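# Three arms finish hanging a door on its second hinge pin

## Task

Arm feet in the scene frame (metres, facing in degrees counter-clockwise from +x): arm1 at x=-0.34 y=+0.63 z=+0.79 facing -88; arm2 at x=+0.16 y=+0.61 z=+0.76 facing -96; arm3 at x=+0.57 y=-0.36 z=+0.73 facing +179. The door currently hangs on a single hinge pin; complete its hanging so that both hinge pins are fully seated and no block remains anywhere near the door. Use whichever and however many arms you like. At the end every gripper must have released and the arms must be moved away; a result that holds only because a robot is still supporting it does not count.

## Robot and tools

Setup: three identical i2rt Big YAM arms named arm1, arm2 and arm3, each with six joints, a two-finger gripper and a wrist camera (arm1_cam_wrist, arm2_cam_wrist, arm3_cam_wrist). The hand reaches roughly 1.0 m from the joint 1 axis. With joints 1 and 6 at zero and the hand level and pointing forward, the camera rides on top of the hand looking toward the fingertips. Loose objects may occasionally get a short push from outside.

Frames: one shared scene frame, origin on the floor, +z up. The hand point is the midpoint between the fingertips; the hand's z axis runs along the fingers and the fingers close along its y axis. No state line prints the foot poses; use the ones given in the task.

execute_actions: argument actions is a list holding exactly one action, or empty (empty just returns state and images). The action is an object keyed by arm name; each arm takes a joints object with absolute joint-space targets (not offsets), keyed by joint name. Units and ranges: joint1_rad -2.879 to 2.879 (rotates the arm about its foot, positive counter-clockwise seen from above, 0 = along the foot's facing); joint2_rad 0 to 3.141 (shoulder, 0 = upper arm pointing back roughly level, increasing lifts it up then forward); joint3_rad 0 to 3.019 (elbow, 0 = folded, increasing opens); joint4_rad -1.692 to 1.57 (hand pitch, positive tips fingers up); joint5_rad -1.57 to 1.57 (hand yaw, positive to the arm's right); joint6_rad -2.094 to 2.094 (hand roll, positive clockwise seen from behind); gripper_m 0 to 0.093 (fingertip separation in metres). Done tolerances: ±0.045, ±0.14, ±0.09, ±0.055, ±0.03, ±0.035 rad and ±0.003 m respectively. Each arm may name any subset of joints; unnamed joints or arms may keep driving toward earlier targets without joint_status showing it. All motions in an action begin together and may end at different times; each joint has its own speed so the hand can swing wide between postures. An action is capped at 15 s. Unknown keys or out-of-range values reject the whole call and nothing moves. Optional cameras: list of camera names or "all"; omitted/null/["all"] gives all, [] gives none. The pictures line lists image order.

wait: seconds from 0 to 10; commands nothing and returns state and images like an empty action.

zoom_image: camera (a wrist camera name) and region [x0, y0, x1, y1] in pixels, top-left origin, at most 504 by 504, on that camera's latest full image. Images are 616x616 fisheye (about 200 px focal length, centre near 303, 309; arm3 about 197 px).

finished_scene: scene number (1 or 2). Irreversible; call only once the door state holds on its own, grippers are open and arms withdrawn. The result reports success and gives the next scene's task. If resuming from a summary, first send an empty execute_actions to learn the scene and task.

Result lines: joint_positions are the measured joints. joint_status tells how each commanded motion ended: off_target (stopped short, may still push), contact_stop or time_out (target dropped, holds position, except a time_out joint that still pushes, shown in on_its_own, with a new target at most 0.375, 0.375, 0.113, 0.225, 0.075, 0.3 rad from where it stands for joints 1-6, and it moves on by itself if the way clears), not_followed (a safety check withheld that arm's targets; a cause line usually follows; the gripper part still runs; the arm may retry those targets with later actions until it gets passable ones). on_its_own lists uncommanded behaviour; "held at" is the held target, not the position. Joint torques are raw drive outputs in joint order, with per-arm offset, scale and noise, nonzero even in free air. To relieve a pushing joint, command its reported position. Very small target changes may not move a joint. Loaded joints may sag.

Cautions: the arms do not stop on contact and can push hard. Avoid hard presses between two robots (fails the run) and hard hits; the self and inter-arm check may act late and ignores fingers, gripper housings and wrist cameras, and no line reports robot contact. Arms do not wait for one another. Knocking anything out of the work area fails the task. Sustained load heats motors, even while you think: MOTOR HOT appears from 85 °C, and at 100 °C the arm's motors and gripper let go (OVER-TEMPERATURE FAULT, joints show limit_stop_at_motor_heat; resend targets afterwards). The simulation keeps running while you compose a reply, with robots holding the last command.

Each tool is called after "Call:" by a JSON object that holds its "op" and its "data".

## Session

Call:
{"op": "execute_actions", "data": {"actions": []}}

Scene clock: 0.00 s.
Joint torques (N m, as the arm reports them, + toward a larger angle): no reading
Motor temperatures (°C, as the motors report them): arm1=[26 23 26 25 27 26] | arm2=[25 26 28 25 26 27] | arm3=[23 26 25 26 25 26]
arm1.joint_positions: joint1_rad=-0.052 joint2_rad=+0.291 joint3_rad=+1.370 joint4_rad=-1.360 joint5_rad=+0.151 joint6_rad=+0.726 gripper_m=+0.094
arm1.joint_status: not commanded
arm1.hand: x=-0.3748 y=+0.5339 z=+1.3673 quat_wxyz=(-0.518, -0.750, -0.280, +0.302) (m; scene frame)
arm2.joint_positions: joint1_rad=-0.188 joint2_rad=+0.508 joint3_rad=+1.521 joint4_rad=-1.271 joint5_rad=+0.266 joint6_rad=+0.675 gripper_m=+0.095
arm2.joint_status: not commanded
arm2.hand: x=+0.0688 y=+0.4754 z=+1.4000 quat_wxyz=(-0.445, -0.774, -0.151, +0.424) (m; scene frame)
arm3.joint_positions: joint1_rad=-0.511 joint2_rad=+0.604 joint3_rad=+1.554 joint4_rad=-1.143 joint5_rad=+0.023 joint6_rad=+0.404 gripper_m=+0.094
arm3.joint_status: not commanded
arm3.hand: x=+0.3888 y=-0.2475 z=+1.3919 quat_wxyz=(-0.048, +0.687, -0.353, -0.634) (m; scene frame)
pictures: arm1_cam_wrist, arm2_cam_wrist, arm3_cam_wrist
Images, in order (width x height): arm1_cam_wrist 616x616, arm2_cam_wrist 616x616, arm3_cam_wrist 616x616.

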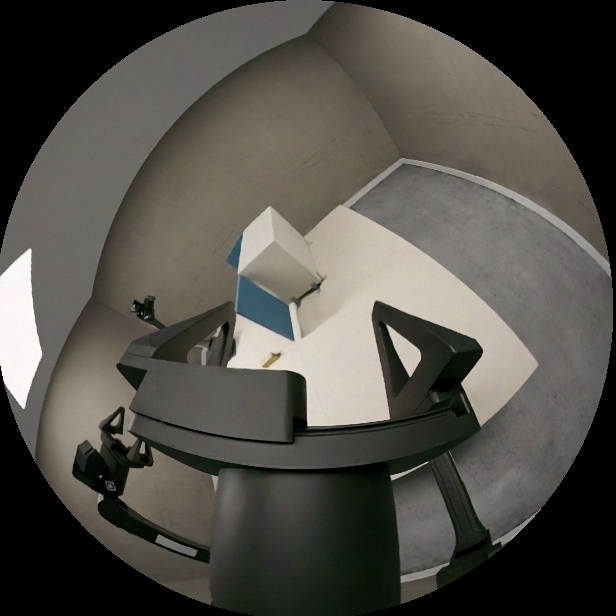

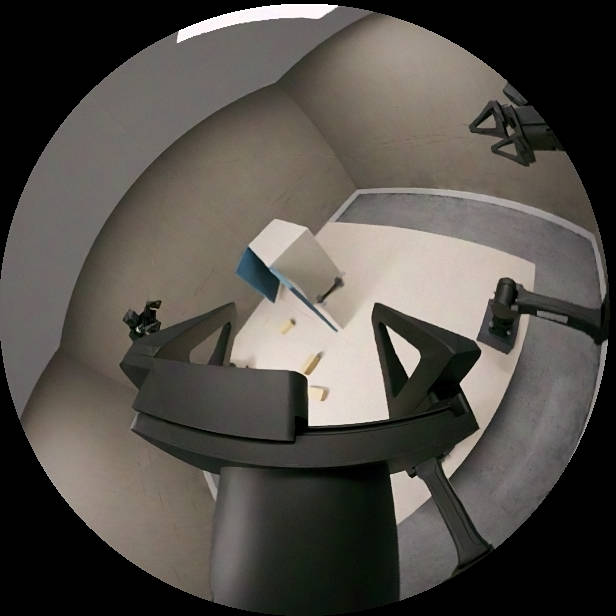

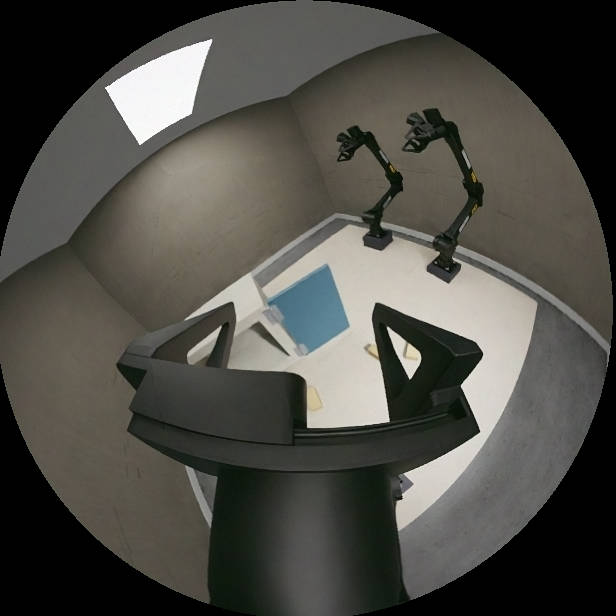

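Call:
{"op": "zoom_image", "data": {"camera": "arm3_cam_wrist", "region": [170, 240, 450, 430]}}

Call:
{"op": "zoom_image", "data": {"camera": "arm2_cam_wrist", "region": [200, 190, 400, 410]}}

Call:
{"op": "zoom_image", "data": {"camera": "arm1_cam_wrist", "region": [190, 180, 390, 390]}}

Region (170, 240, 450, 430) of arm3_cam_wrist's 616x616 image, scaled by 1.800, with more detail than that image has; it fills the top 342 rows of this view, and the rest is white.

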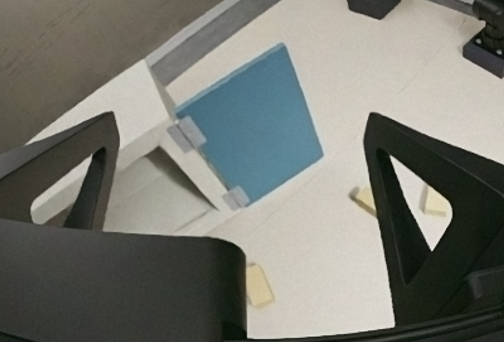

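Region (200, 190, 400, 410) of arm2_cam_wrist's 616x616 image, scaled by 2.291, with more detail than that image has; it fills the left 458 columns of this view, and the rest is white.

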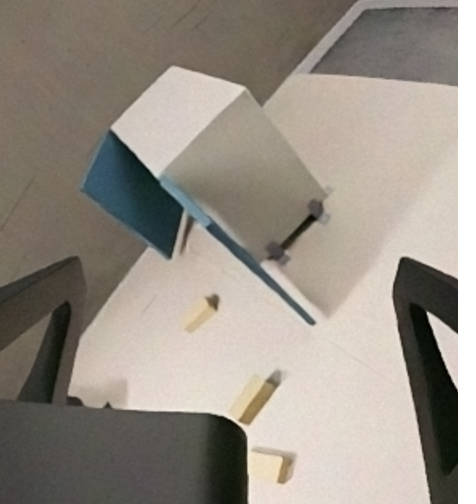

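Region (190, 180, 390, 390) of arm1_cam_wrist's 616x616 image, scaled by 2.400, with more detail than that image has; it fills the left 480 columns of this view, and the rest is white.

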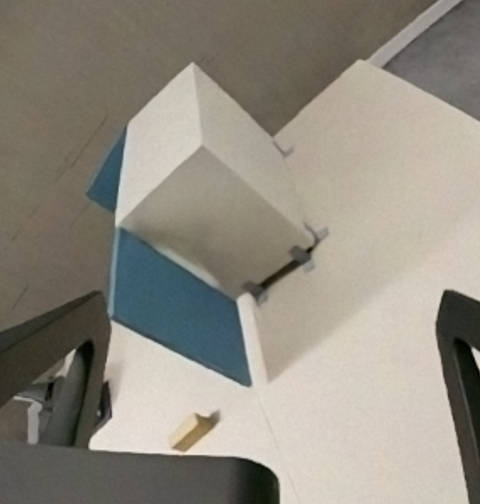

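Call:
{"op": "execute_actions", "data": {"actions": [{"arm1":{"joints":{"joint1_rad":0.2,"joint2_rad":1.0,"joint3_rad":1.6,"joint4_rad":-1.4,"joint5_rad":0,"joint6_rad":0}},"arm2":{"joints":{"joint1_rad":-0.2,"joint2_rad":1.2,"joint3_rad":1.3,"joint4_rad":-1.0,"joint5_rad":0,"joint6_rad":0}},"arm3":{"joints":{"joint1_rad":-0.3,"joint2_rad":0.6,"joint3_rad":0.9,"joint4_rad":-0.9,"joint5_rad":0,"joint6_rad":0}}}]}}

Scene clock: 38.33 s.
Joint torques (N m, as the arm reports them, + toward a larger angle): arm1=[ 0.16 -4.13 10.21  0.97 -0.26 -0.2 ] | arm2=[-1.57 -8.92 13.    2.08 -0.1  -0.01] | arm3=[ 1.52 -0.96 10.02  2.37 -0.26 -0.03]
Motor temperatures (°C, as the motors report them): arm1=[26 24 29 25 27 26] | arm2=[25 26 31 25 26 27] | arm3=[23 26 30 26 25 26]
arm1.joint_positions: joint1_rad=+0.196 joint2_rad=+0.994 joint3_rad=+1.572 joint4_rad=-1.392 joint5_rad=+0.002 joint6_rad=+0.015 gripper_m=+0.094
arm1.joint_status: all done
arm1.hand: x=-0.2642 y=+0.2758 z=+1.3082 quat_wxyz=(-0.291, -0.584, -0.724, +0.224) (m; scene frame)
arm2.joint_positions: joint1_rad=-0.189 joint2_rad=+1.211 joint3_rad=+1.279 joint4_rad=-1.023 joint5_rad=+0.003 joint6_rad=+0.009 gripper_m=+0.095
arm2.joint_status: all done
arm2.hand: x=+0.0201 y=+0.1574 z=+1.0987 quat_wxyz=(-0.184, -0.770, -0.561, +0.243) (m; scene frame)
arm3.joint_positions: joint1_rad=-0.311 joint2_rad=+0.607 joint3_rad=+0.896 joint4_rad=-0.921 joint5_rad=+0.003 joint6_rad=+0.008 gripper_m=+0.094
arm3.joint_status: all done
arm3.hand: x=+0.2729 y=-0.2557 z=+1.0929 quat_wxyz=(-0.074, +0.879, -0.149, -0.447) (m; scene frame)
pictures: arm1_cam_wrist, arm2_cam_wrist, arm3_cam_wrist
Images, in order (width x height): arm1_cam_wrist 616x616, arm2_cam_wrist 616x616, arm3_cam_wrist 616x616.

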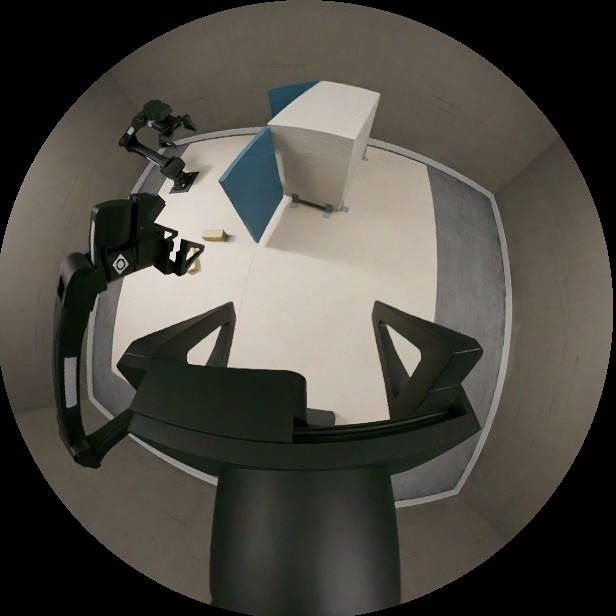

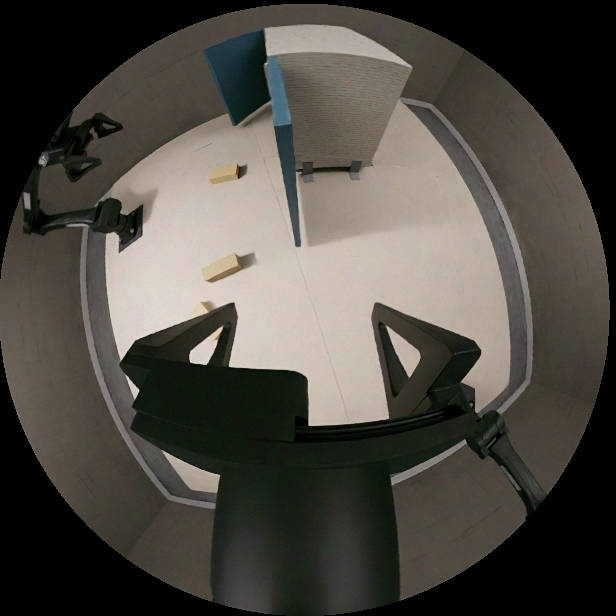

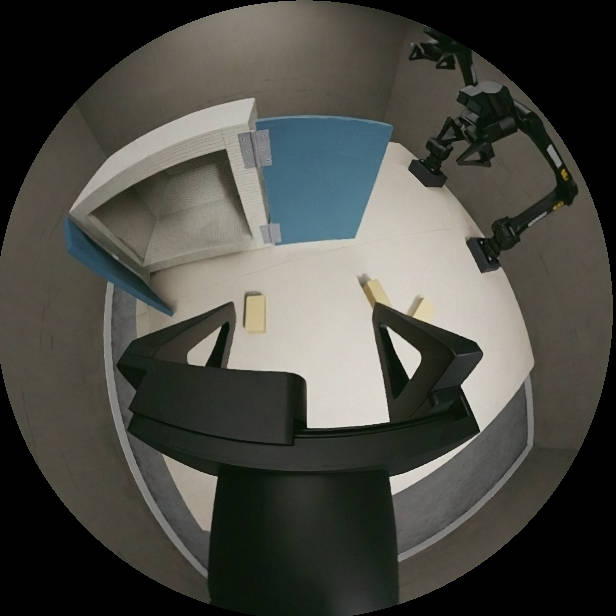

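Call:
{"op": "zoom_image", "data": {"camera": "arm3_cam_wrist", "region": [200, 90, 400, 270]}}

Call:
{"op": "zoom_image", "data": {"camera": "arm3_cam_wrist", "region": [50, 90, 250, 330]}}

Call:
{"op": "zoom_image", "data": {"camera": "arm2_cam_wrist", "region": [190, 15, 430, 260]}}

Call:
{"op": "zoom_image", "data": {"camera": "arm1_cam_wrist", "region": [190, 60, 400, 260]}}

Region (200, 90, 400, 270) of arm3_cam_wrist's 616x616 image, scaled by 2.520, with more detail than that image has; it fills the top 454 rows of this view, and the rest is white.

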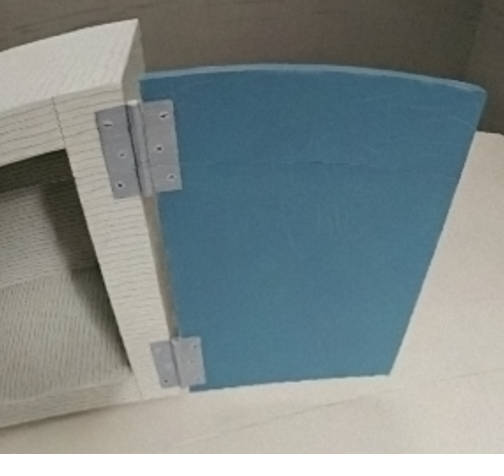

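Region (50, 90, 250, 330) of arm3_cam_wrist's 616x616 image, scaled by 2.100, with more detail than that image has.

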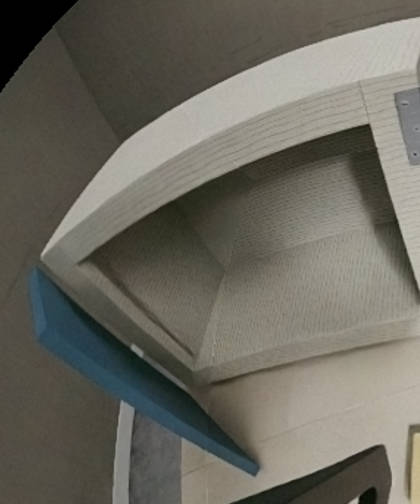

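Region (190, 15, 430, 260) of arm2_cam_wrist's 616x616 image, scaled by 2.057, with more detail than that image has; it fills the left 494 columns of this view, and the rest is white.

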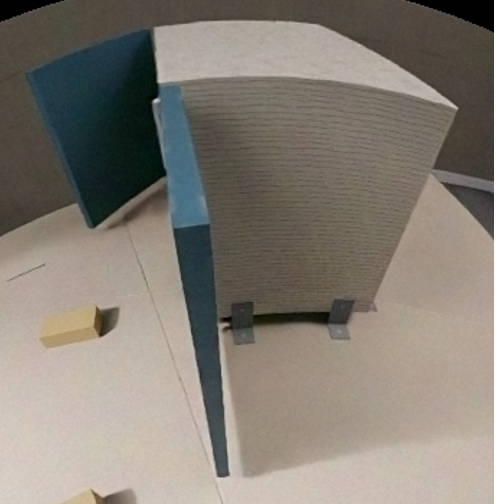

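Region (190, 60, 400, 260) of arm1_cam_wrist's 616x616 image, scaled by 2.400, with more detail than that image has; it fills the top 480 rows of this view, and the rest is white.

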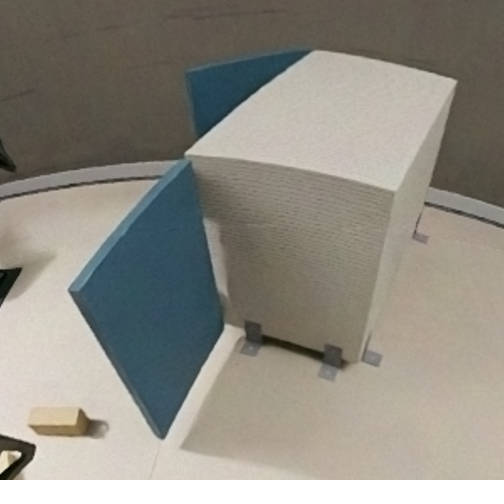

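Call:
{"op": "execute_actions", "data": {"actions": [{"arm3":{"joints":{"joint1_rad":0.1,"joint2_rad":0.8,"joint3_rad":0.9,"joint4_rad":-0.5,"joint5_rad":-0.7}}}], "cameras": ["arm3_cam_wrist"]}}

Scene clock: 123.83 s.
Joint torques (N m, as the arm reports them, + toward a larger angle): arm1=[ 0.32 -3.98 10.24  1.03 -0.27 -0.2 ] | arm2=[-1.36 -8.81 12.93  2.17 -0.09  0.  ] | arm3=[ 0.26 -3.47 10.33  2.39 -0.5  -0.07]
Motor temperatures (°C, as the motors report them): arm1=[26 23 36 25 27 26] | arm2=[25 27 36 25 26 27] | arm3=[23 26 35 27 25 26]
arm1.joint_positions: joint1_rad=+0.196 joint2_rad=+0.994 joint3_rad=+1.572 joint4_rad=-1.392 joint5_rad=+0.002 joint6_rad=+0.015 gripper_m=+0.094
arm1.joint_status: not commanded
arm1.hand: x=-0.2642 y=+0.2758 z=+1.3082 quat_wxyz=(-0.291, -0.583, -0.724, +0.224) (m; scene frame)
arm2.joint_positions: joint1_rad=-0.189 joint2_rad=+1.211 joint3_rad=+1.279 joint4_rad=-1.023 joint5_rad=+0.003 joint6_rad=+0.009 gripper_m=+0.095
arm2.joint_status: not commanded
arm2.hand: x=+0.0201 y=+0.1574 z=+1.0987 quat_wxyz=(-0.184, -0.769, -0.561, +0.243) (m; scene frame)
arm3.joint_positions: joint1_rad=+0.094 joint2_rad=+0.810 joint3_rad=+0.896 joint4_rad=-0.521 joint5_rad=-0.696 joint6_rad=+0.007 gripper_m=+0.094
arm3.joint_status: all done
arm3.hand: x=+0.2024 y=-0.4963 z=+1.1243 quat_wxyz=(+0.308, +0.786, +0.212, -0.493) (m; scene frame)
pictures: arm3_cam_wrist
Images, in order (width x height): arm3_cam_wrist 616x616.

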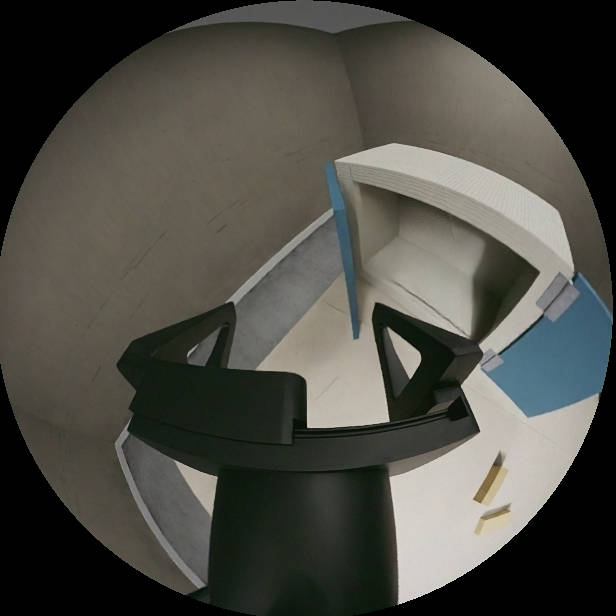

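Call:
{"op": "execute_actions", "data": {"actions": [{"arm3":{"joints":{"joint1_rad":-0.3,"joint2_rad":1.1,"joint3_rad":1.0,"joint4_rad":-0.3,"joint5_rad":-1.2}}}], "cameras": ["arm3_cam_wrist"]}}

Scene clock: 128.00 s.
Joint torques (N m, as the arm reports them, + toward a larger angle): arm1=[ 0.17 -4.05 10.24  1.01 -0.27 -0.2 ] | arm2=[-1.52 -9.35 12.76  2.19 -0.13  0.01] | arm3=[ 0.09 -7.71 12.92  2.02 -0.61 -0.04]
Motor temperatures (°C, as the motors report them): arm1=[26 23 36 25 27 26] | arm2=[25 27 36 25 26 27] | arm3=[23 26 35 27 25 26]
arm1.joint_positions: joint1_rad=+0.196 joint2_rad=+0.994 joint3_rad=+1.572 joint4_rad=-1.392 joint5_rad=+0.002 joint6_rad=+0.015 gripper_m=+0.094
arm1.joint_status: not commanded
arm1.hand: x=-0.2642 y=+0.2758 z=+1.3082 quat_wxyz=(-0.291, -0.583, -0.724, +0.224) (m; scene frame)
arm2.joint_positions: joint1_rad=-0.189 joint2_rad=+1.211 joint3_rad=+1.279 joint4_rad=-1.023 joint5_rad=+0.003 joint6_rad=+0.009 gripper_m=+0.095
arm2.joint_status: not commanded
arm2.hand: x=+0.0201 y=+0.1574 z=+1.0987 quat_wxyz=(-0.184, -0.769, -0.561, +0.243) (m; scene frame)
arm3.joint_positions: joint1_rad=-0.298 joint2_rad=+1.114 joint3_rad=+0.962 joint4_rad=-0.319 joint5_rad=-1.196 joint6_rad=+0.005 gripper_m=+0.094
arm3.joint_status: all done
arm3.hand: x=+0.1256 y=-0.3813 z=+1.1068 quat_wxyz=(+0.408, +0.743, +0.179, -0.500) (m; scene frame)
pictures: arm3_cam_wrist
Images, in order (width x height): arm3_cam_wrist 616x616.

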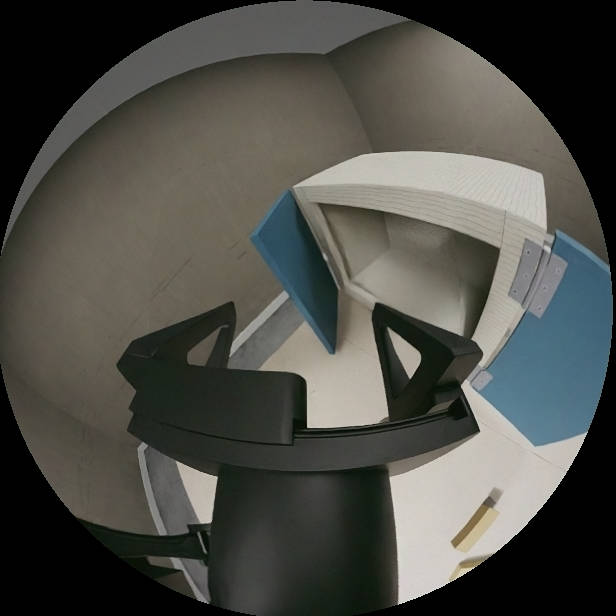

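Call:
{"op": "zoom_image", "data": {"camera": "arm3_cam_wrist", "region": [240, 170, 400, 360]}}

Call:
{"op": "zoom_image", "data": {"camera": "arm3_cam_wrist", "region": [450, 200, 610, 420]}}

Region (240, 170, 400, 360) of arm3_cam_wrist's 616x616 image, scaled by 2.653, with more detail than that image has; it fills the left 424 columns of this view, and the rest is white.

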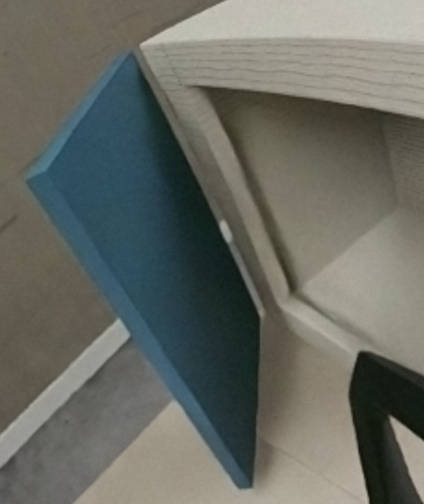

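Region (450, 200, 610, 420) of arm3_cam_wrist's 616x616 image, scaled by 2.291, with more detail than that image has; it fills the left 367 columns of this view, and the rest is white.

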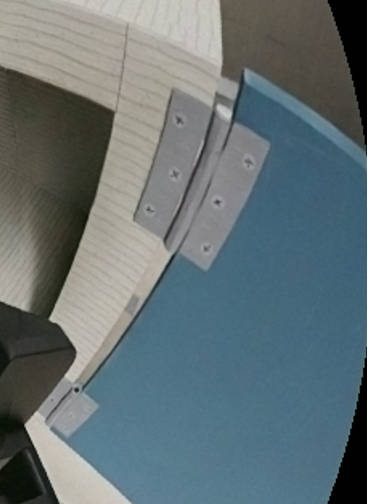

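Call:
{"op": "execute_actions", "data": {"actions": [{"arm3":{"joints":{"joint1_rad":-0.2,"joint2_rad":1.17,"joint3_rad":1.21,"joint4_rad":-0.44,"joint5_rad":0}},"arm2":{"joints":{"joint2_rad":0.7,"joint3_rad":1.3}}}], "cameras": ["arm3_cam_wrist"]}}

Call:
{"op": "zoom_image", "data": {"camera": "arm3_cam_wrist", "region": [220, 100, 420, 330]}}

Scene clock: 143.40 s.
Joint torques (N m, as the arm reports them, + toward a larger angle): arm1=[ 0.16 -4.06 10.19  0.97 -0.27 -0.21] | arm2=[-2.04 -0.31 11.71  2.6  -0.14  0.02] | arm3=[ 0.35 -7.4  13.95  1.39  0.04  0.  ]
Motor temperatures (°C, as the motors report them): arm1=[26 23 36 25 27 26] | arm2=[25 27 36 25 26 27] | arm3=[23 27 39 27 25 26]
arm1.joint_positions: joint1_rad=+0.196 joint2_rad=+0.994 joint3_rad=+1.572 joint4_rad=-1.392 joint5_rad=+0.002 joint6_rad=+0.015 gripper_m=+0.094
arm1.joint_status: not commanded
arm1.hand: x=-0.2642 y=+0.2758 z=+1.3082 quat_wxyz=(-0.291, -0.583, -0.724, +0.224) (m; scene frame)
arm2.joint_positions: joint1_rad=-0.189 joint2_rad=+0.701 joint3_rad=+1.279 joint4_rad=-1.023 joint5_rad=+0.003 joint6_rad=+0.009 gripper_m=+0.095
arm2.joint_status: all done
arm2.hand: x=+0.0649 y=+0.3085 z=+1.2932 quat_wxyz=(-0.322, -0.683, -0.496, +0.428) (m; scene frame)
arm3.joint_positions: joint1_rad=-0.202 joint2_rad=+1.171 joint3_rad=+1.166 joint4_rad=-0.430 joint5_rad=-0.004 joint6_rad=+0.005 gripper_m=+0.094
arm3.joint_status: all done
arm3.hand: x=+0.0408 y=-0.2409 z=+1.1271 quat_wxyz=(-0.056, +0.838, -0.092, -0.535) (m; scene frame)
pictures: arm3_cam_wrist
Images, in order (width x height): arm3_cam_wrist 616x616.

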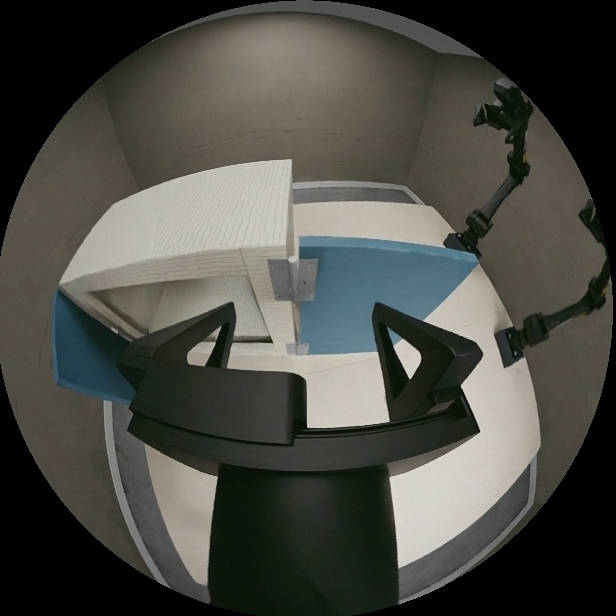

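Region (220, 100, 420, 330) of arm3_cam_wrist's 616x616 image, scaled by 2.191, with more detail than that image has; it fills the left 438 columns of this view, and the rest is white.

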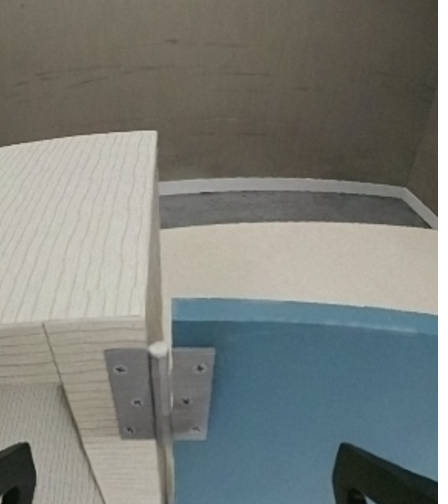

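Call:
{"op": "execute_actions", "data": {"actions": [{"arm3":{"joints":{"joint1_rad":0.55,"joint2_rad":0.83,"joint3_rad":0.93,"joint4_rad":-1.07}}}], "cameras": ["arm3_cam_wrist"]}}

Scene clock: 158.83 s.
Joint torques (N m, as the arm reports them, + toward a larger angle): arm1=[-0.02 -4.2  10.22  0.99 -0.27 -0.2 ] | arm2=[-1.71 -0.65 11.71  2.51 -0.15  0.02] | arm3=[ 0.92 -2.49  9.56  1.   -0.08  0.  ]
Motor temperatures (°C, as the motors report them): arm1=[26 23 36 25 27 26] | arm2=[25 27 36 25 26 27] | arm3=[23 27 41 26 25 26]
arm1.joint_positions: joint1_rad=+0.196 joint2_rad=+0.994 joint3_rad=+1.572 joint4_rad=-1.392 joint5_rad=+0.002 joint6_rad=+0.015 gripper_m=+0.094
arm1.joint_status: not commanded
arm1.hand: x=-0.2642 y=+0.2758 z=+1.3082 quat_wxyz=(-0.291, -0.583, -0.724, +0.224) (m; scene frame)
arm2.joint_positions: joint1_rad=-0.189 joint2_rad=+0.701 joint3_rad=+1.279 joint4_rad=-1.023 joint5_rad=+0.003 joint6_rad=+0.009 gripper_m=+0.095
arm2.joint_status: not commanded
arm2.hand: x=+0.0649 y=+0.3085 z=+1.2932 quat_wxyz=(-0.322, -0.683, -0.496, +0.428) (m; scene frame)
arm3.joint_positions: joint1_rad=+0.541 joint2_rad=+0.826 joint3_rad=+0.931 joint4_rad=-1.059 joint5_rad=-0.001 joint6_rad=+0.005 gripper_m=+0.094
arm3.joint_status: all done
arm3.hand: x=+0.2780 y=-0.5262 z=+1.0209 quat_wxyz=(+0.079, +0.921, +0.245, -0.292) (m; scene frame)
pictures: arm3_cam_wrist
Images, in order (width x height): arm3_cam_wrist 616x616.

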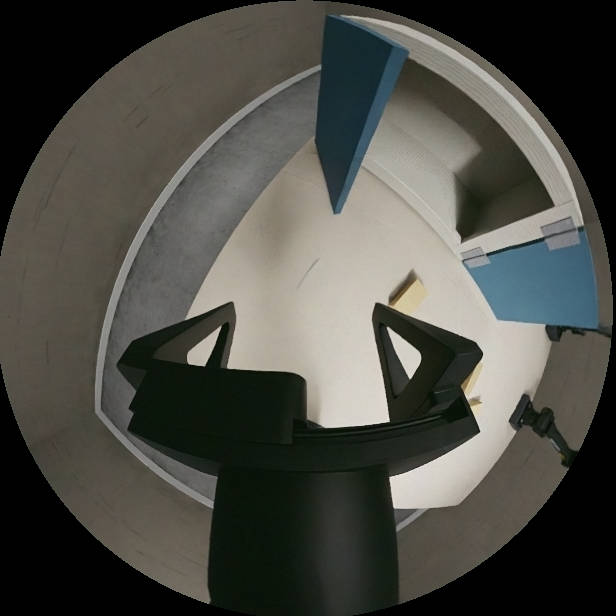

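Call:
{"op": "zoom_image", "data": {"camera": "arm3_cam_wrist", "region": [260, 220, 380, 320]}}

Call:
{"op": "zoom_image", "data": {"camera": "arm3_cam_wrist", "region": [440, 190, 600, 330]}}

Region (260, 220, 380, 320) of arm3_cam_wrist's 616x616 image, scaled by 4.200, with more detail than that image has.

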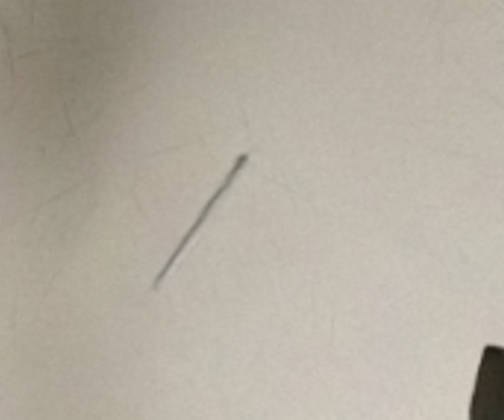

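Region (440, 190, 600, 330) of arm3_cam_wrist's 616x616 image, scaled by 3.150, with more detail than that image has; it fills the top 441 rows of this view, and the rest is white.

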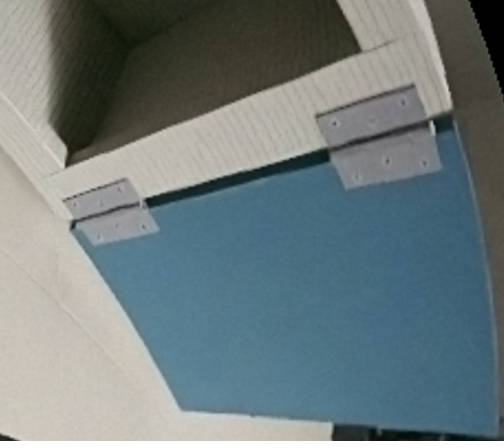

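Call:
{"op": "execute_actions", "data": {"actions": [{"arm3":{"joints":{"joint1_rad":-0.227,"joint2_rad":1.28,"joint3_rad":0.8,"joint4_rad":0.0}}}], "cameras": ["arm3_cam_wrist"]}}

Call:
{"op": "zoom_image", "data": {"camera": "arm3_cam_wrist", "region": [230, 130, 390, 330]}}

Scene clock: 175.80 s.
Joint torques (N m, as the arm reports them, + toward a larger angle): arm1=[ 0.2  -4.13 10.21  0.98 -0.26 -0.2 ] | arm2=[-1.94 -0.8  11.86  2.59 -0.11 -0.01] | arm3=[-0.58 -8.13  9.39  2.43 -0.09  0.  ]
Motor temperatures (°C, as the motors report them): arm1=[26 23 37 25 27 26] | arm2=[25 26 36 25 26 27] | arm3=[23 27 38 26 25 26]
arm1.joint_positions: joint1_rad=+0.196 joint2_rad=+0.994 joint3_rad=+1.572 joint4_rad=-1.392 joint5_rad=+0.002 joint6_rad=+0.015 gripper_m=+0.094
arm1.joint_status: not commanded
arm1.hand: x=-0.2642 y=+0.2758 z=+1.3082 quat_wxyz=(-0.291, -0.583, -0.724, +0.224) (m; scene frame)
arm2.joint_positions: joint1_rad=-0.189 joint2_rad=+0.701 joint3_rad=+1.279 joint4_rad=-1.023 joint5_rad=+0.003 joint6_rad=+0.009 gripper_m=+0.095
arm2.joint_status: not commanded
arm2.hand: x=+0.0649 y=+0.3085 z=+1.2932 quat_wxyz=(-0.322, -0.683, -0.496, +0.428) (m; scene frame)
arm3.joint_positions: joint1_rad=-0.223 joint2_rad=+1.284 joint3_rad=+0.798 joint4_rad=-0.022 joint5_rad=-0.001 joint6_rad=+0.005 gripper_m=+0.094
arm3.joint_status: all done
arm3.hand: x=+0.0527 y=-0.2311 z=+0.9419 quat_wxyz=(-0.059, +0.856, -0.104, -0.503) (m; scene frame)
pictures: arm3_cam_wrist
Images, in order (width x height): arm3_cam_wrist 616x616.

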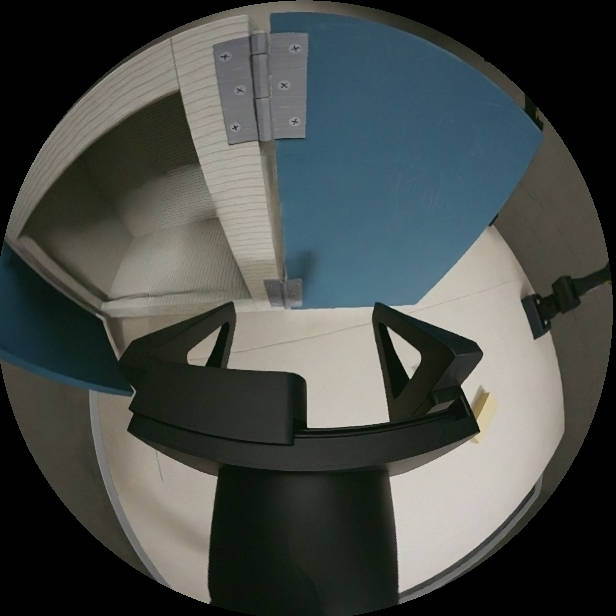

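Region (230, 130, 390, 330) of arm3_cam_wrist's 616x616 image, scaled by 2.520, with more detail than that image has; it fills the left 403 columns of this view, and the rest is white.

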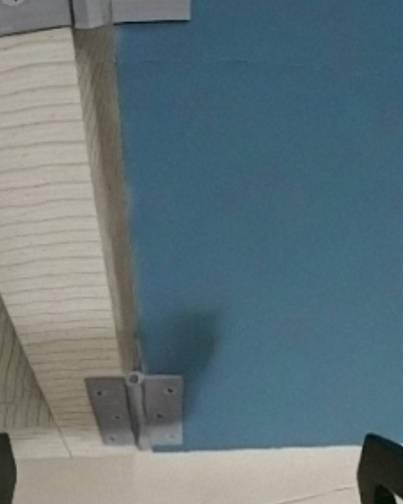

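Call:
{"op": "execute_actions", "data": {"actions": [{"arm3":{"joints":{"joint1_rad":0.534,"joint2_rad":1.45,"joint3_rad":1.17,"joint4_rad":-1.25}}}], "cameras": ["arm3_cam_wrist"]}}

Call:
{"op": "zoom_image", "data": {"camera": "arm3_cam_wrist", "region": [220, 200, 400, 360]}}

Scene clock: 194.20 s.
Joint torques (N m, as the arm reports them, + toward a larger angle): arm1=[ 0.29 -4.19 10.18  0.99 -0.27 -0.21] | arm2=[-1.53 -0.98 11.78  2.62 -0.12  0.02] | arm3=[ -0.42 -10.03  10.82   0.13  -0.14  -0.03]
Motor temperatures (°C, as the motors report them): arm1=[26 23 37 25 27 26] | arm2=[25 26 37 25 26 27] | arm3=[23 28 38 27 25 26]
arm1.joint_positions: joint1_rad=+0.196 joint2_rad=+0.994 joint3_rad=+1.572 joint4_rad=-1.392 joint5_rad=+0.002 joint6_rad=+0.015 gripper_m=+0.094
arm1.joint_status: not commanded
arm1.hand: x=-0.2642 y=+0.2758 z=+1.3082 quat_wxyz=(-0.291, -0.583, -0.724, +0.224) (m; scene frame)
arm2.joint_positions: joint1_rad=-0.189 joint2_rad=+0.701 joint3_rad=+1.279 joint4_rad=-1.023 joint5_rad=+0.003 joint6_rad=+0.009 gripper_m=+0.095
arm2.joint_status: not commanded
arm2.hand: x=+0.0649 y=+0.3085 z=+1.2932 quat_wxyz=(-0.322, -0.683, -0.496, +0.428) (m; scene frame)
arm3.joint_positions: joint1_rad=+0.539 joint2_rad=+1.460 joint3_rad=+1.141 joint4_rad=-1.239 joint5_rad=+0.001 joint6_rad=+0.006 gripper_m=+0.094
arm3.joint_status: all done
arm3.hand: x=+0.2117 y=-0.5636 z=+0.8755 quat_wxyz=(+0.001, +0.967, +0.256, -0.006) (m; scene frame)
pictures: arm3_cam_wrist
Images, in order (width x height): arm3_cam_wrist 616x616.

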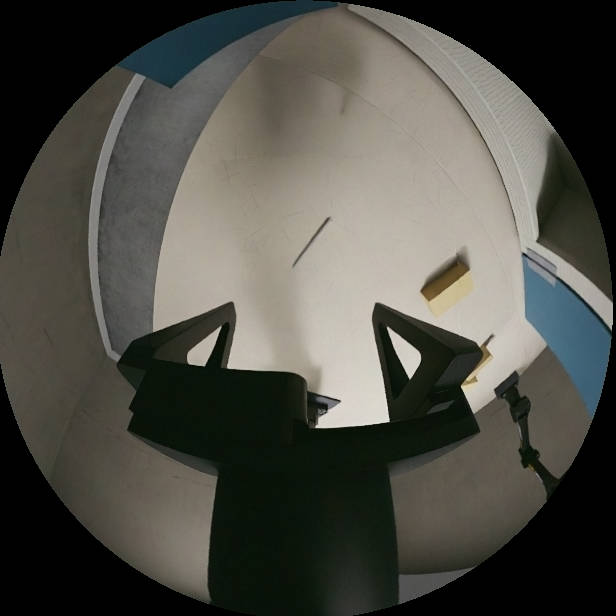

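Region (220, 200, 400, 360) of arm3_cam_wrist's 616x616 image, scaled by 2.800, with more detail than that image has.

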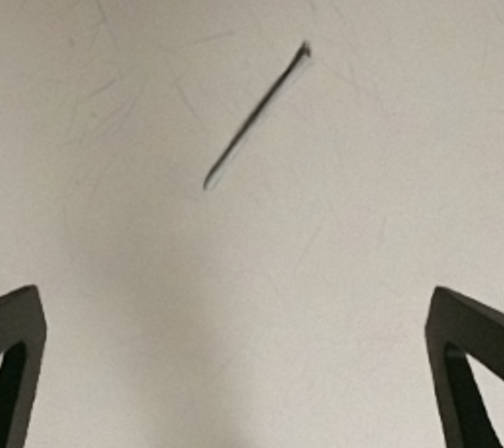

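Call:
{"op": "execute_actions", "data": {"actions": [{"arm3":{"joints":{"joint1_rad":0.487,"joint2_rad":1.64,"joint3_rad":1.16,"joint4_rad":-1.077,"joint6_rad":0.57,"gripper_m":0.05}}}], "cameras": ["arm3_cam_wrist"]}}

Scene clock: 217.73 s.
Joint torques (N m, as the arm reports them, + toward a larger angle): arm1=[ 0.1  -4.15 10.18  0.97 -0.27 -0.19] | arm2=[-1.23 -0.49 11.85  2.72 -0.12  0.02] | arm3=[ -0.26 -12.57   9.16   0.79  -0.11   0.14]
Motor temperatures (°C, as the motors report them): arm1=[26 23 38 25 27 26] | arm2=[25 26 37 25 26 27] | arm3=[23 29 39 26 25 26]
arm1.joint_positions: joint1_rad=+0.196 joint2_rad=+0.994 joint3_rad=+1.572 joint4_rad=-1.392 joint5_rad=+0.002 joint6_rad=+0.015 gripper_m=+0.094
arm1.joint_status: not commanded
arm1.hand: x=-0.2642 y=+0.2758 z=+1.3082 quat_wxyz=(-0.291, -0.583, -0.724, +0.224) (m; scene frame)
arm2.joint_positions: joint1_rad=-0.189 joint2_rad=+0.701 joint3_rad=+1.279 joint4_rad=-1.023 joint5_rad=+0.003 joint6_rad=+0.009 gripper_m=+0.095
arm2.joint_status: not commanded
arm2.hand: x=+0.0649 y=+0.3085 z=+1.2932 quat_wxyz=(-0.322, -0.683, -0.496, +0.428) (m; scene frame)
arm3.joint_positions: joint1_rad=+0.495 joint2_rad=+1.654 joint3_rad=+1.141 joint4_rad=-1.089 joint5_rad=+0.001 joint6_rad=+0.562 gripper_m=+0.050
arm3.joint_status: all done
arm3.hand: x=+0.1736 y=-0.5625 z=+0.7957 quat_wxyz=(-0.008, +0.999, -0.041, +0.013) (m; scene frame)
pictures: arm3_cam_wrist
Images, in order (width x height): arm3_cam_wrist 616x616.

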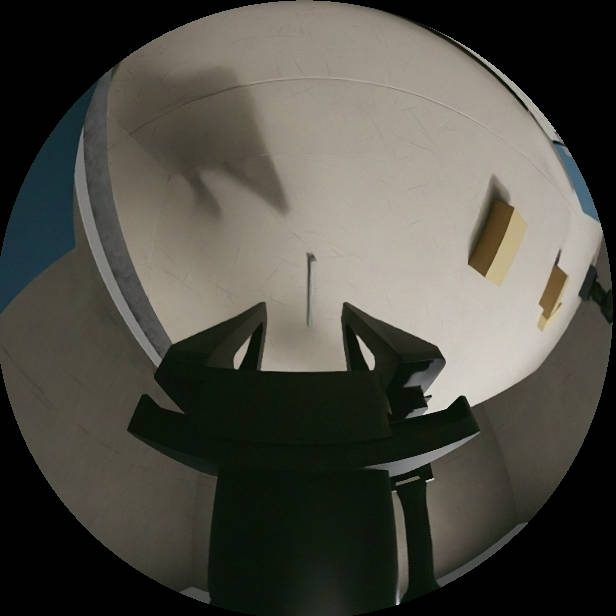

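Call:
{"op": "execute_actions", "data": {"actions": [{"arm3":{"joints":{"joint2_rad":1.705,"joint3_rad":1.085,"joint4_rad":-0.95}}}], "cameras": ["arm3_cam_wrist"]}}

Scene clock: 230.17 s.
Joint torques (N m, as the arm reports them, + toward a larger angle): arm1=[ 0.13 -4.09 10.22  0.98 -0.27 -0.2 ] | arm2=[-1.53 -0.95 11.88  2.56 -0.14  0.01] | arm3=[ -0.47 -11.63   7.3    0.86  -0.11   0.12]
Motor temperatures (°C, as the motors report them): arm1=[26 23 38 25 27 26] | arm2=[25 26 37 25 26 27] | arm3=[23 29 38 26 25 26]
arm1.joint_positions: joint1_rad=+0.196 joint2_rad=+0.994 joint3_rad=+1.572 joint4_rad=-1.392 joint5_rad=+0.002 joint6_rad=+0.015 gripper_m=+0.094
arm1.joint_status: not commanded
arm1.hand: x=-0.2642 y=+0.2758 z=+1.3082 quat_wxyz=(-0.291, -0.583, -0.724, +0.224) (m; scene frame)
arm2.joint_positions: joint1_rad=-0.189 joint2_rad=+0.701 joint3_rad=+1.279 joint4_rad=-1.023 joint5_rad=+0.003 joint6_rad=+0.009 gripper_m=+0.095
arm2.joint_status: not commanded
arm2.hand: x=+0.0649 y=+0.3085 z=+1.2932 quat_wxyz=(-0.322, -0.683, -0.496, +0.428) (m; scene frame)
arm3.joint_positions: joint1_rad=+0.495 joint2_rad=+1.702 joint3_rad=+1.083 joint4_rad=-0.963 joint5_rad=+0.001 joint6_rad=+0.562 gripper_m=+0.050
arm3.joint_status: all done
arm3.hand: x=+0.1731 y=-0.5628 z=+0.7561 quat_wxyz=(-0.004, +0.999, -0.042, +0.005) (m; scene frame)
pictures: arm3_cam_wrist
Images, in order (width x height): arm3_cam_wrist 616x616.

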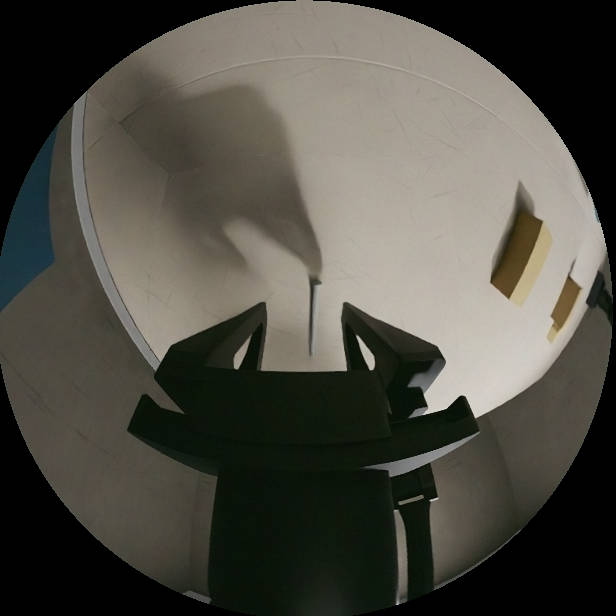

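Call:
{"op": "execute_actions", "data": {"actions": [{"arm3":{"joints":{"joint1_rad":0.507,"joint3_rad":1.025,"joint4_rad":-0.895}}}], "cameras": ["arm3_cam_wrist"]}}

Scene clock: 239.47 s.
Joint torques (N m, as the arm reports them, + toward a larger angle): arm1=[ 0.26 -4.14 10.22  0.95 -0.28 -0.21] | arm2=[-1.47 -1.   11.94  2.64 -0.13  0.  ] | arm3=[  1.39 -10.9    7.06   0.76  -0.11   0.1 ]
Motor temperatures (°C, as the motors report them): arm1=[26 23 38 25 27 26] | arm2=[25 26 37 25 26 27] | arm3=[23 29 37 26 25 26]
arm1.joint_positions: joint1_rad=+0.196 joint2_rad=+0.994 joint3_rad=+1.572 joint4_rad=-1.392 joint5_rad=+0.002 joint6_rad=+0.015 gripper_m=+0.094
arm1.joint_status: not commanded
arm1.hand: x=-0.2642 y=+0.2758 z=+1.3082 quat_wxyz=(-0.291, -0.583, -0.724, +0.224) (m; scene frame)
arm2.joint_positions: joint1_rad=-0.189 joint2_rad=+0.701 joint3_rad=+1.279 joint4_rad=-1.023 joint5_rad=+0.003 joint6_rad=+0.009 gripper_m=+0.095
arm2.joint_status: not commanded
arm2.hand: x=+0.0649 y=+0.3085 z=+1.2932 quat_wxyz=(-0.322, -0.683, -0.496, +0.428) (m; scene frame)
arm3.joint_positions: joint1_rad=+0.495 joint2_rad=+1.702 joint3_rad=+1.023 joint4_rad=-0.908 joint5_rad=+0.001 joint6_rad=+0.562 gripper_m=+0.050
arm3.joint_status: all done
arm3.hand: x=+0.1864 y=-0.5559 z=+0.7380 quat_wxyz=(-0.005, +0.999, -0.042, +0.007) (m; scene frame)
pictures: arm3_cam_wrist
Images, in order (width x height): arm3_cam_wrist 616x616.

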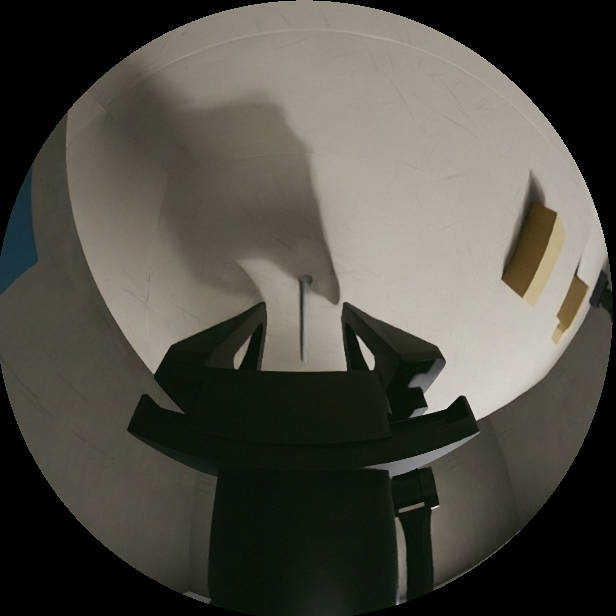

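Call:
{"op": "execute_actions", "data": {"actions": [{"arm3":{"joints":{"joint3_rad":1.01,"gripper_m":0.0}}}], "cameras": ["arm3_cam_wrist"]}}

Call:
{"op": "execute_actions", "data": {"actions": [{"arm3":{"joints":{"joint2_rad":1.45,"joint3_rad":1.1,"joint4_rad":-0.95}}}], "cameras": ["arm3_cam_wrist"]}}

Scene clock: 244.00 s.
Joint torques (N m, as the arm reports them, + toward a larger angle): arm1=[ 0.17 -4.14 10.21  0.97 -0.26 -0.2 ] | arm2=[-1.37 -0.43 11.87  2.65 -0.11 -0.01] | arm3=[  1.3  -10.71   6.51   0.75  -0.09   0.08]
Motor temperatures (°C, as the motors report them): arm1=[26 23 38 25 27 26] | arm2=[25 26 37 25 26 27] | arm3=[23 29 37 26 25 26]
arm1.joint_positions: joint1_rad=+0.196 joint2_rad=+0.994 joint3_rad=+1.572 joint4_rad=-1.392 joint5_rad=+0.002 joint6_rad=+0.015 gripper_m=+0.094
arm1.joint_status: not commanded
arm1.hand: x=-0.2642 y=+0.2758 z=+1.3082 quat_wxyz=(-0.291, -0.583, -0.724, +0.224) (m; scene frame)
arm2.joint_positions: joint1_rad=-0.189 joint2_rad=+0.701 joint3_rad=+1.279 joint4_rad=-1.023 joint5_rad=+0.003 joint6_rad=+0.009 gripper_m=+0.095
arm2.joint_status: not commanded
arm2.hand: x=+0.0649 y=+0.3085 z=+1.2932 quat_wxyz=(-0.322, -0.683, -0.496, +0.428) (m; scene frame)
arm3.joint_positions: joint1_rad=+0.495 joint2_rad=+1.696 joint3_rad=+1.013 joint4_rad=-0.904 joint5_rad=+0.000 joint6_rad=+0.563 gripper_m=+0.000
arm3.joint_status: all done
arm3.hand: x=+0.1894 y=-0.5547 z=+0.7375 quat_wxyz=(-0.004, +0.999, -0.042, +0.007) (m; scene frame)
pictures: arm3_cam_wrist
Images, in order (width x height): arm3_cam_wrist 616x616.

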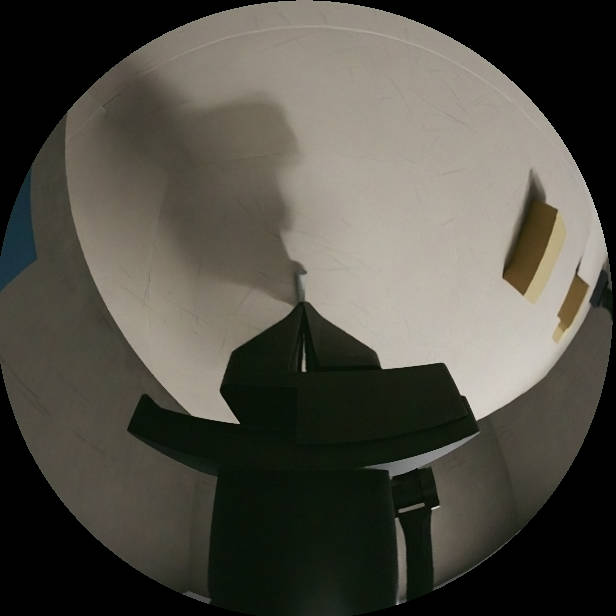

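Scene clock: 245.13 s.
Joint torques (N m, as the arm reports them, + toward a larger angle): arm1=[ 0.28 -4.16 10.22  0.98 -0.27 -0.2 ] | arm2=[-1.6  -0.76 11.84  2.59 -0.1   0.  ] | arm3=[ 0.97 -8.8  10.79  0.53 -0.07  0.08]
Motor temperatures (°C, as the motors report them): arm1=[26 23 38 25 27 26] | arm2=[25 26 37 25 26 27] | arm3=[23 29 37 26 25 26]
arm1.joint_positions: joint1_rad=+0.196 joint2_rad=+0.994 joint3_rad=+1.572 joint4_rad=-1.392 joint5_rad=+0.002 joint6_rad=+0.015 gripper_m=+0.094
arm1.joint_status: not commanded
arm1.hand: x=-0.2642 y=+0.2758 z=+1.3082 quat_wxyz=(-0.291, -0.583, -0.724, +0.224) (m; scene frame)
arm2.joint_positions: joint1_rad=-0.189 joint2_rad=+0.701 joint3_rad=+1.279 joint4_rad=-1.023 joint5_rad=+0.003 joint6_rad=+0.009 gripper_m=+0.095
arm2.joint_status: not commanded
arm2.hand: x=+0.0649 y=+0.3085 z=+1.2932 quat_wxyz=(-0.322, -0.683, -0.496, +0.428) (m; scene frame)
arm3.joint_positions: joint1_rad=+0.495 joint2_rad=+1.437 joint3_rad=+1.073 joint4_rad=-0.941 joint5_rad=+0.000 joint6_rad=+0.563 gripper_m=+0.000
arm3.joint_status: all done
arm3.hand: x=+0.1615 y=-0.5693 z=+0.8685 quat_wxyz=(+0.066, +0.990, -0.041, -0.115) (m; scene frame)
pictures: arm3_cam_wrist
Images, in order (width x height): arm3_cam_wrist 616x616.

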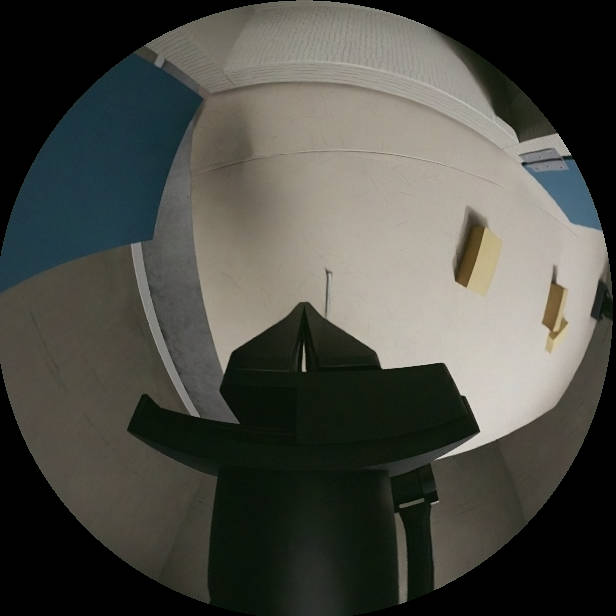

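Call:
{"op": "execute_actions", "data": {"actions": [{"arm3":{"joints":{"joint2_rad":1.66,"joint3_rad":1.03,"joint4_rad":-0.92,"gripper_m":0.04}}}], "cameras": []}}

Call:
{"op": "execute_actions", "data": {"actions": [{"arm3":{"joints":{"joint2_rad":1.725,"joint3_rad":1.025,"joint4_rad":-0.875}}}], "cameras": ["arm3_cam_wrist"]}}

Scene clock: 252.57 s.
Joint torques (N m, as the arm reports them, + toward a larger angle): arm1=[ 0.21 -4.21 10.2   0.99 -0.27 -0.19] | arm2=[-1.33 -0.6  11.87  2.65 -0.14  0.01] | arm3=[  1.12 -11.94   7.82   0.78  -0.06   0.14]
Motor temperatures (°C, as the motors report them): arm1=[26 23 38 25 27 26] | arm2=[25 26 38 25 26 27] | arm3=[23 29 38 26 25 26]
arm1.joint_positions: joint1_rad=+0.196 joint2_rad=+0.994 joint3_rad=+1.572 joint4_rad=-1.392 joint5_rad=+0.002 joint6_rad=+0.015 gripper_m=+0.094
arm1.joint_status: not commanded
arm1.hand: x=-0.2642 y=+0.2758 z=+1.3082 quat_wxyz=(-0.291, -0.583, -0.724, +0.224) (m; scene frame)
arm2.joint_positions: joint1_rad=-0.189 joint2_rad=+0.701 joint3_rad=+1.279 joint4_rad=-1.023 joint5_rad=+0.003 joint6_rad=+0.009 gripper_m=+0.095
arm2.joint_status: not commanded
arm2.hand: x=+0.0649 y=+0.3085 z=+1.2932 quat_wxyz=(-0.322, -0.683, -0.496, +0.428) (m; scene frame)
arm3.joint_positions: joint1_rad=+0.495 joint2_rad=+1.676 joint3_rad=+1.020 joint4_rad=-0.930 joint5_rad=+0.000 joint6_rad=+0.563 gripper_m=+0.040
arm3.joint_status: all done
arm3.hand: x=+0.1897 y=-0.5545 z=+0.7481 quat_wxyz=(-0.004, +0.999, -0.042, +0.006) (m; scene frame)
pictures: none
No camera images: the call's "cameras" was empty. Leave "cameras" out to get every camera's image.

Scene clock: 253.37 s.
Joint torques (N m, as the arm reports them, + toward a larger angle): arm1=[ 0.3  -4.   10.16  0.98 -0.28 -0.21] | arm2=[-1.32 -0.81 11.82  2.52 -0.13  0.01] | arm3=[  1.11 -10.54   7.33   0.86  -0.05   0.1 ]
Motor temperatures (°C, as the motors report them): arm1=[26 23 39 25 27 26] | arm2=[25 26 38 25 26 27] | arm3=[23 29 38 26 25 26]
arm1.joint_positions: joint1_rad=+0.196 joint2_rad=+0.994 joint3_rad=+1.572 joint4_rad=-1.392 joint5_rad=+0.002 joint6_rad=+0.015 gripper_m=+0.094
arm1.joint_status: not commanded
arm1.hand: x=-0.2642 y=+0.2758 z=+1.3082 quat_wxyz=(-0.291, -0.583, -0.724, +0.224) (m; scene frame)
arm2.joint_positions: joint1_rad=-0.189 joint2_rad=+0.701 joint3_rad=+1.279 joint4_rad=-1.023 joint5_rad=+0.003 joint6_rad=+0.009 gripper_m=+0.095
arm2.joint_status: not commanded
arm2.hand: x=+0.0649 y=+0.3085 z=+1.2932 quat_wxyz=(-0.322, -0.683, -0.496, +0.428) (m; scene frame)
arm3.joint_positions: joint1_rad=+0.495 joint2_rad=+1.715 joint3_rad=+1.020 joint4_rad=-0.886 joint5_rad=+0.000 joint6_rad=+0.564 gripper_m=+0.040
arm3.joint_status: all done
arm3.hand: x=+0.1843 y=-0.5573 z=+0.7320 quat_wxyz=(-0.003, +0.999, -0.042, +0.004) (m; scene frame)
pictures: arm3_cam_wrist
Images, in order (width x height): arm3_cam_wrist 616x616.

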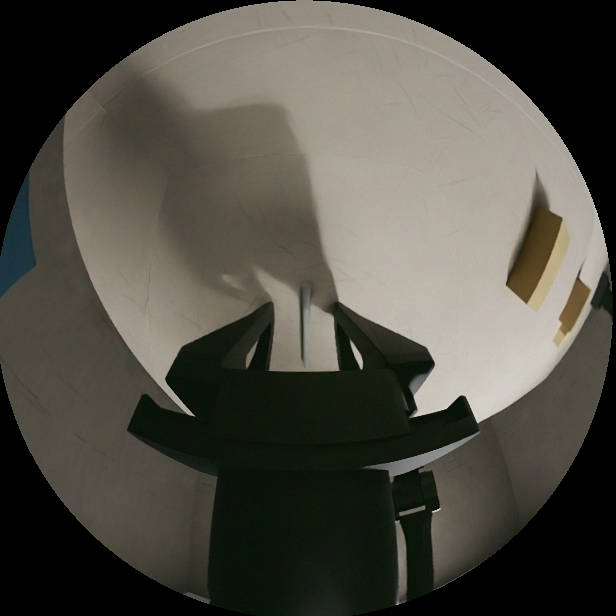

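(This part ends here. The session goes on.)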